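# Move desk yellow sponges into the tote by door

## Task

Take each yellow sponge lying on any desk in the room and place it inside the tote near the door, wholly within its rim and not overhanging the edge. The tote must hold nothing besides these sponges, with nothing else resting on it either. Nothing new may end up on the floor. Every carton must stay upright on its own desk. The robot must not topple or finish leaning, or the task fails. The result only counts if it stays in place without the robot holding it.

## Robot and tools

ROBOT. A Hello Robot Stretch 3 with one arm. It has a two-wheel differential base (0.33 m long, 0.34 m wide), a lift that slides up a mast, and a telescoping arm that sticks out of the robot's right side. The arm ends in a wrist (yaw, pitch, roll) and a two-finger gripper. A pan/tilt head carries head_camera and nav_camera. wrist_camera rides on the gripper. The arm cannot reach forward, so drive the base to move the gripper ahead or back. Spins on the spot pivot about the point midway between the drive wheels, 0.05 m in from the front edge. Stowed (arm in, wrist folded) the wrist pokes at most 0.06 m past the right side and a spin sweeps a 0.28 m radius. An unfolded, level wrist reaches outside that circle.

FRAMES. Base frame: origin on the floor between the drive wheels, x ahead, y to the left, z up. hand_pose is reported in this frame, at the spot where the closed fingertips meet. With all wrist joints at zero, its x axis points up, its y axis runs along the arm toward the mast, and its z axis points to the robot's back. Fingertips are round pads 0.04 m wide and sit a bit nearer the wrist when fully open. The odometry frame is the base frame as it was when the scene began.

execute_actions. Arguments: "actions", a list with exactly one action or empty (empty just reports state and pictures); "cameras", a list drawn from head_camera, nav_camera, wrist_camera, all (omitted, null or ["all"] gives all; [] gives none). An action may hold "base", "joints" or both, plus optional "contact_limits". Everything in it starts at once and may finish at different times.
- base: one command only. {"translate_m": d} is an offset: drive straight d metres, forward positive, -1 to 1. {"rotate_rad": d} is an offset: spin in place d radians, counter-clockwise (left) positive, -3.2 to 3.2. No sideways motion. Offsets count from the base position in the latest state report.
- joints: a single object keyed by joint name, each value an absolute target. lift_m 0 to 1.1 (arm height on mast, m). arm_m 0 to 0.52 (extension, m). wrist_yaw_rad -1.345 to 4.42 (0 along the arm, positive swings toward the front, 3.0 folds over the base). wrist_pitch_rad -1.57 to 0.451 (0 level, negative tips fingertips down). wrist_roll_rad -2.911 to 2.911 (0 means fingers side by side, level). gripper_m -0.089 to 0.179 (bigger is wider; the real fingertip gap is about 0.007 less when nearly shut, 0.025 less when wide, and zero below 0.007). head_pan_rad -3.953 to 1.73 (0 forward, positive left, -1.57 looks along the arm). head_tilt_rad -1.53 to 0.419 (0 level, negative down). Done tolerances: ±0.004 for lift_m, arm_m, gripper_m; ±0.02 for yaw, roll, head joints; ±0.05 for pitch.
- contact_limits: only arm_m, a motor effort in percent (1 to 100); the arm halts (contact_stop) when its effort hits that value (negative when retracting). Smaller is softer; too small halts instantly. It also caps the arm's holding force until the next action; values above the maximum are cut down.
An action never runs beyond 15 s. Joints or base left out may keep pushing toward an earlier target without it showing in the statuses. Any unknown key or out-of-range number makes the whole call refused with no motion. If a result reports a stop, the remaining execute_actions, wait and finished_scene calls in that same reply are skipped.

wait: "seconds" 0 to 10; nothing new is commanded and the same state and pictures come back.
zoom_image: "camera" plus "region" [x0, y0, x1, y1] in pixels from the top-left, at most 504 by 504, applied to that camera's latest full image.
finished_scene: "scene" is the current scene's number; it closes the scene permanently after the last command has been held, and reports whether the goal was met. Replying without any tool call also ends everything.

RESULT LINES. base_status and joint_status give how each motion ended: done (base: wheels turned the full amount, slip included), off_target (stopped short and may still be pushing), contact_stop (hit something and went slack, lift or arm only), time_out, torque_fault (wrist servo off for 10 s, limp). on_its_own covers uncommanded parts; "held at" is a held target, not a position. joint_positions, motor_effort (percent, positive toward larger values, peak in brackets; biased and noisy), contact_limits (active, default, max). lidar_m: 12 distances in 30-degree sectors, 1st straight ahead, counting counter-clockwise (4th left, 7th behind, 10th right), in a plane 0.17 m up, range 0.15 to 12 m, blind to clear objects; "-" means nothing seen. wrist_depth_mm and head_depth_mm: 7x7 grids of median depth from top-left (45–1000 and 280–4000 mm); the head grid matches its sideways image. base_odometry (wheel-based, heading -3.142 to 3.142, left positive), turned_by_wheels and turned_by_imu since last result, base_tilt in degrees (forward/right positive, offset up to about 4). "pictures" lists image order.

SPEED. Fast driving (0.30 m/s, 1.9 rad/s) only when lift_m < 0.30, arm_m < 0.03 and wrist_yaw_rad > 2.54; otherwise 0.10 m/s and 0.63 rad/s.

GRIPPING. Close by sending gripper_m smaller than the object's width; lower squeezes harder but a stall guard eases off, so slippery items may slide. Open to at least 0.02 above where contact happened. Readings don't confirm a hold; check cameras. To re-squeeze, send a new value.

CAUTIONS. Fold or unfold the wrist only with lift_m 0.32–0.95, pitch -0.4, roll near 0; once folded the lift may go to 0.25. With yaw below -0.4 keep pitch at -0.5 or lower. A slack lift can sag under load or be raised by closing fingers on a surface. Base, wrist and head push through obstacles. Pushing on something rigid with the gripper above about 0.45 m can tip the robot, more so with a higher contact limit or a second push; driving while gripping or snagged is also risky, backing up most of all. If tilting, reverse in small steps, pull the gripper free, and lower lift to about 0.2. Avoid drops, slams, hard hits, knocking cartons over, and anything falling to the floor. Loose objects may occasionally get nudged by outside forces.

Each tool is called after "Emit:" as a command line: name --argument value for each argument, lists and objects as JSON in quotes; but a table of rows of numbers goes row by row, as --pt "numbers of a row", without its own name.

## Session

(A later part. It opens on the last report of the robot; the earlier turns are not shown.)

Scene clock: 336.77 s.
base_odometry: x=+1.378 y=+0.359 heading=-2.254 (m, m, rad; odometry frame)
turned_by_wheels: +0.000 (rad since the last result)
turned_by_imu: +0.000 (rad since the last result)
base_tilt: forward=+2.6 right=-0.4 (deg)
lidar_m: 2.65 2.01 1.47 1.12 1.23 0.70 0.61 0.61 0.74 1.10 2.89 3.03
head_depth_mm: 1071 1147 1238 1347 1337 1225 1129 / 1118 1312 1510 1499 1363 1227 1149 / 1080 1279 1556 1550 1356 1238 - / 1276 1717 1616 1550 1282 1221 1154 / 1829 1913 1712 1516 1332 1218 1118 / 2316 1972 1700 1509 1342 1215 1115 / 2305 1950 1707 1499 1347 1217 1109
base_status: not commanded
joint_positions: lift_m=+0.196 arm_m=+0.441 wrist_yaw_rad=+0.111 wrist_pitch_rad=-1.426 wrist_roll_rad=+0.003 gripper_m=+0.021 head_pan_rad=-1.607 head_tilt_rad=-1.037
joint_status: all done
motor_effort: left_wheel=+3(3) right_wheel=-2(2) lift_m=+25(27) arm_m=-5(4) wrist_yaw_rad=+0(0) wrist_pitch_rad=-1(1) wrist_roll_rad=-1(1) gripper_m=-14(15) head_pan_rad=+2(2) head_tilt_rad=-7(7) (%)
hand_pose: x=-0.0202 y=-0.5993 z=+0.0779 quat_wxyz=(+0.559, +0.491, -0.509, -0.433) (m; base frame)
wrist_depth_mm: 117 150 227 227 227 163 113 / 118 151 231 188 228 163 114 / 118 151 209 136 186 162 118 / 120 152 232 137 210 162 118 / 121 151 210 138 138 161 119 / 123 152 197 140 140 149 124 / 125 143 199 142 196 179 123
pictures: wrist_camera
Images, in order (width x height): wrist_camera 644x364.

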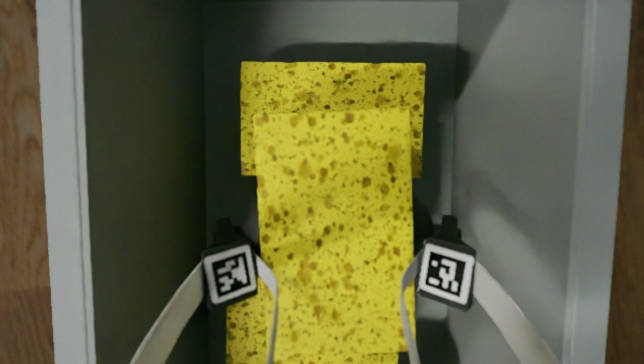

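Emit:
execute_actions --actions '[{"joints": {"lift_m": 0.19, "gripper_m": 0.09}}]' --cameras '["wrist_camera"]'

Emit:
execute_actions --actions '[{"joints": {"lift_m": 0.29, "head_pan_rad": -0.3, "head_tilt_rad": -0.4}}]' --cameras '["wrist_camera"]'

Scene clock: 338.80 s.
base_odometry: x=+1.378 y=+0.359 heading=-2.254 (m, m, rad; odometry frame)
turned_by_wheels: +0.000 (rad since the last result)
turned_by_imu: +0.000 (rad since the last result)
base_tilt: forward=+2.6 right=-0.4 (deg)
lidar_m: 2.64 2.00 1.47 1.13 1.22 0.70 0.61 0.61 0.74 1.10 2.89 3.06
head_depth_mm: 1073 1144 1234 1345 1344 1234 1122 / 1117 1316 1510 1494 1354 1224 1149 / 1078 1281 1554 1523 1360 1239 - / 1279 1712 1621 1546 1283 1225 1155 / 1834 1909 1702 1506 1328 1222 1111 / 2312 1986 1702 1505 1345 1220 1113 / 2316 1964 1705 1501 1342 1220 1111
base_status: not commanded
joint_positions: lift_m=+0.190 arm_m=+0.441 wrist_yaw_rad=+0.111 wrist_pitch_rad=-1.426 wrist_roll_rad=+0.003 gripper_m=+0.090 head_pan_rad=-1.607 head_tilt_rad=-1.037
joint_status: all done
motor_effort: left_wheel=+2(3) right_wheel=-2(2) lift_m=+25(25) arm_m=-5(4) wrist_yaw_rad=-1(0) wrist_pitch_rad=-1(1) wrist_roll_rad=-1(1) gripper_m=+0(84) head_pan_rad=+1(1) head_tilt_rad=-7(5) (%)
hand_pose: x=-0.0202 y=-0.5993 z=+0.0719 quat_wxyz=(+0.559, +0.491, -0.509, -0.433) (m; base frame)
wrist_depth_mm: 112 150 221 220 221 163 107 / 112 151 223 180 181 162 109 / 112 152 210 138 181 162 110 / 114 151 229 139 204 162 112 / 115 152 210 141 140 151 112 / 119 143 189 142 143 140 114 / 119 155 192 144 191 173 116
pictures: wrist_camera
Images, in order (width x height): wrist_camera 644x364.

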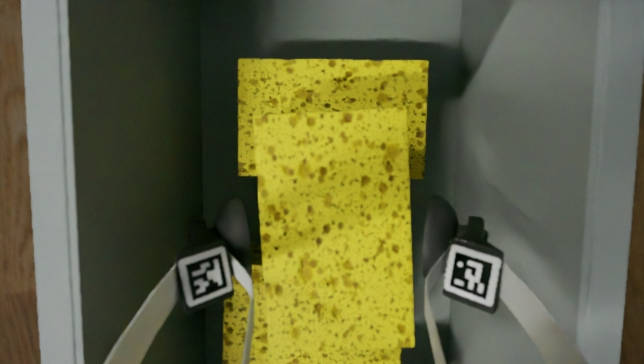

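Scene clock: 340.53 s.
base_odometry: x=+1.378 y=+0.359 heading=-2.254 (m, m, rad; odometry frame)
turned_by_wheels: +0.000 (rad since the last result)
turned_by_imu: +0.000 (rad since the last result)
base_tilt: forward=+2.7 right=-0.4 (deg)
lidar_m: 2.63 2.00 1.47 1.13 1.22 0.70 0.61 0.61 0.74 1.10 2.89 3.06
head_depth_mm: 3636 3809 - 3666 2489 1877 1511 / 3547 3739 - 3650 2479 1875 1518 / 3364 3533 3793 3601 2439 1877 1501 / 3178 3327 3516 3607 2463 1868 1511 / 2995 3174 3028 3362 2458 1863 1502 / 2865 2982 3152 3292 2451 1856 1500 / 2732 2819 2975 3151 2463 1867 1493
base_status: not commanded
joint_positions: lift_m=+0.290 arm_m=+0.441 wrist_yaw_rad=+0.111 wrist_pitch_rad=-1.426 wrist_roll_rad=+0.003 gripper_m=+0.090 head_pan_rad=-0.307 head_tilt_rad=-0.409
joint_status: all done
motor_effort: left_wheel=+3(3) right_wheel=-2(3) lift_m=+33(36) arm_m=-4(5) wrist_yaw_rad=+0(0) wrist_pitch_rad=-1(1) wrist_roll_rad=-1(1) gripper_m=+1(1) head_pan_rad=+2(29) head_tilt_rad=+5(40) (%)
hand_pose: x=-0.0202 y=-0.5993 z=+0.1715 quat_wxyz=(+0.559, +0.491, -0.509, -0.433) (m; base frame)
wrist_depth_mm: 322 324 250 268 260 318 315 / 327 323 291 322 318 319 317 / 335 330 293 279 277 322 318 / 336 332 292 239 290 330 326 / 342 338 297 242 330 332 330 / 346 344 338 290 332 330 335 / 346 346 280 314 291 332 336
pictures: wrist_camera
Images, in order (width x height): wrist_camera 644x364.

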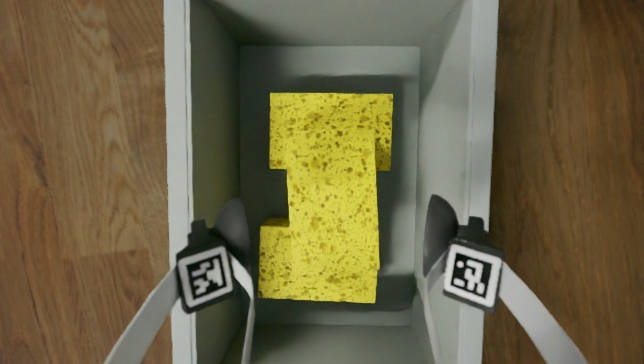

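Emit:
execute_actions --actions '[{"base": {"rotate_rad": 1.86}, "joints": {"arm_m": 0.0, "wrist_yaw_rad": 2.6, "wrist_pitch_rad": -0.38, "head_pan_rad": -0.9, "head_tilt_rad": -0.4}}]' --cameras '["head_camera", "nav_camera"]'

Scene clock: 346.93 s.
base_odometry: x=+1.378 y=+0.359 heading=-0.394 (m, m, rad; odometry frame)
turned_by_wheels: +1.860 (rad since the last result)
turned_by_imu: +1.832 (rad since the last result)
base_tilt: forward=+2.7 right=-0.5 (deg)
lidar_m: 1.48 0.86 0.63 0.61 0.64 0.94 1.86 3.32 3.03 2.64 1.47 1.12
head_depth_mm: 2794 2979 3143 3193 2490 1878 1515 / 2458 2680 2852 1660 2356 1888 1506 / 2178 2336 2459 1447 2162 1864 1508 / 1954 2070 2200 1332 1296 1869 1509 / 1785 1868 1974 1217 1164 1866 1503 / 1621 1701 1798 1531 1112 1740 1504 / 1491 1556 1641 1634 1109 935 1450
base_status: done
joint_positions: lift_m=+0.290 arm_m=+0.001 wrist_yaw_rad=+2.598 wrist_pitch_rad=-0.404 wrist_roll_rad=+0.003 gripper_m=+0.090 head_pan_rad=-0.893 head_tilt_rad=-0.409
joint_status: all done
motor_effort: left_wheel=-4(11) right_wheel=+4(11) lift_m=+33(32) arm_m=-4(4) wrist_yaw_rad=+1(3) wrist_pitch_rad=+7(8) wrist_roll_rad=-1(1) gripper_m=+0(0) head_pan_rad=-4(24) head_tilt_rad=+5(5) (%)
hand_pose: x=+0.0958 y=+0.0472 z=+0.3057 quat_wxyz=(+0.323, +0.706, -0.050, +0.628) (m; base frame)
wrist_depth_mm: 496 547 616 682 820 953 - / 527 580 657 738 905 - - / 557 619 717 807 874 881 913 / 602 659 727 720 699 699 704 / 594 592 609 600 582 585 576 / 527 510 490 509 493 498 502 / - - 444 441 445 439 429
pictures: head_camera (sideways: a quarter turn clockwise sets it upright), nav_camera (sideways: a quarter turn counterclockwise sets it upright)
Images, in order (width x height): head_camera 896x504, nav_camera 672x504.

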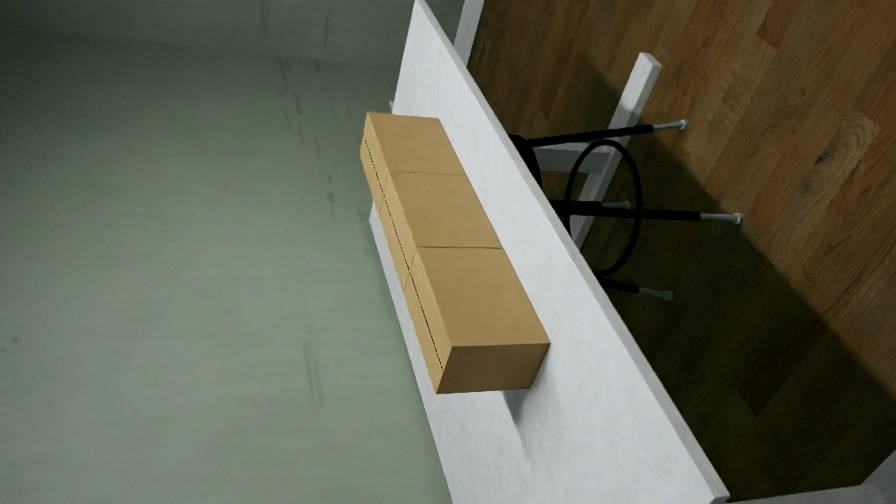

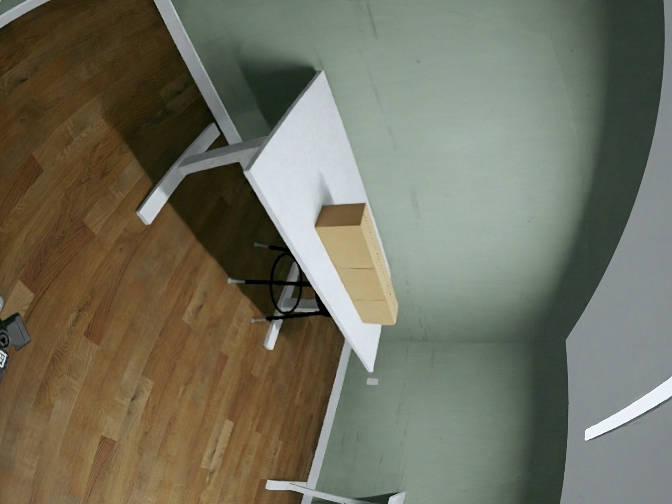

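Emit:
execute_actions --actions '[{"base": {"translate_m": 0.85}, "joints": {"head_pan_rad": -1.5, "head_tilt_rad": -0.5}}]' --cameras '["head_camera", "nav_camera"]'

Scene clock: 352.53 s.
base_odometry: x=+2.163 y=+0.033 heading=-0.394 (m, m, rad; odometry frame)
turned_by_wheels: +0.000 (rad since the last result)
turned_by_imu: +0.003 (rad since the last result)
base_tilt: forward=+2.6 right=-0.4 (deg)
lidar_m: 0.63 0.67 0.61 0.59 0.62 0.85 1.91 4.10 2.87 0.57 0.54 0.65
head_depth_mm: 2648 2794 3057 2987 2177 1578 632 / 2685 2859 3038 1507 976 768 632 / 2683 2865 3019 1041 891 764 630 / 2703 2903 3054 1037 888 763 629 / 2665 2870 2732 1339 970 764 627 / 1909 1971 1911 1329 968 762 629 / 1470 1496 1540 1327 968 759 629
base_status: done
joint_positions: lift_m=+0.290 arm_m=+0.001 wrist_yaw_rad=+2.598 wrist_pitch_rad=-0.403 wrist_roll_rad=+0.003 gripper_m=+0.090 head_pan_rad=-1.493 head_tilt_rad=-0.494
joint_status: all done
motor_effort: left_wheel=-4(11) right_wheel=+4(11) lift_m=+33(33) arm_m=-5(5) wrist_yaw_rad=+0(0) wrist_pitch_rad=+7(7) wrist_roll_rad=-1(1) gripper_m=+0(0) head_pan_rad=-3(24) head_tilt_rad=-2(14) (%)
hand_pose: x=+0.0958 y=+0.0473 z=+0.3059 quat_wxyz=(+0.323, +0.706, -0.050, +0.628) (m; base frame)
wrist_depth_mm: 490 530 577 691 754 600 482 / 514 560 626 737 811 641 509 / 536 605 683 782 840 664 529 / 587 648 689 700 706 648 557 / 586 591 613 592 583 569 546 / 508 517 492 502 503 493 498 / - - 441 437 441 435 439
pictures: head_camera (sideways: a quarter turn clockwise sets it upright), nav_camera (sideways: a quarter turn counterclockwise sets it upright)
Images, in order (width x height): head_camera 896x504, nav_camera 672x504.

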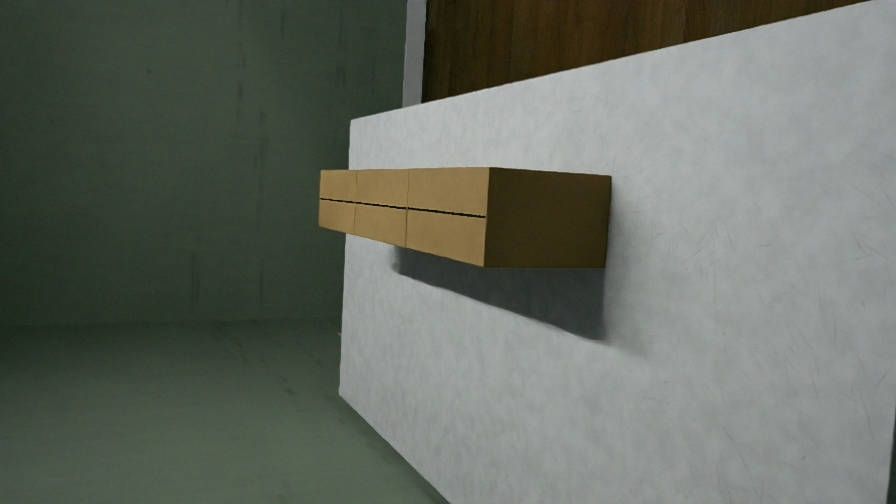

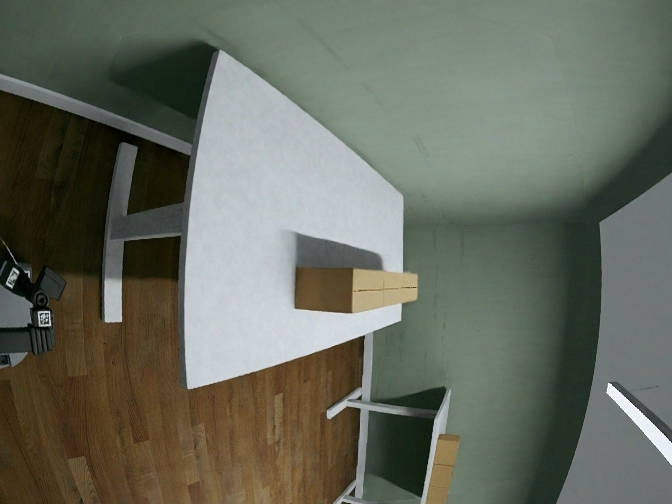

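Emit:
finished_scene --scene 2

The scene is finished: the task was done.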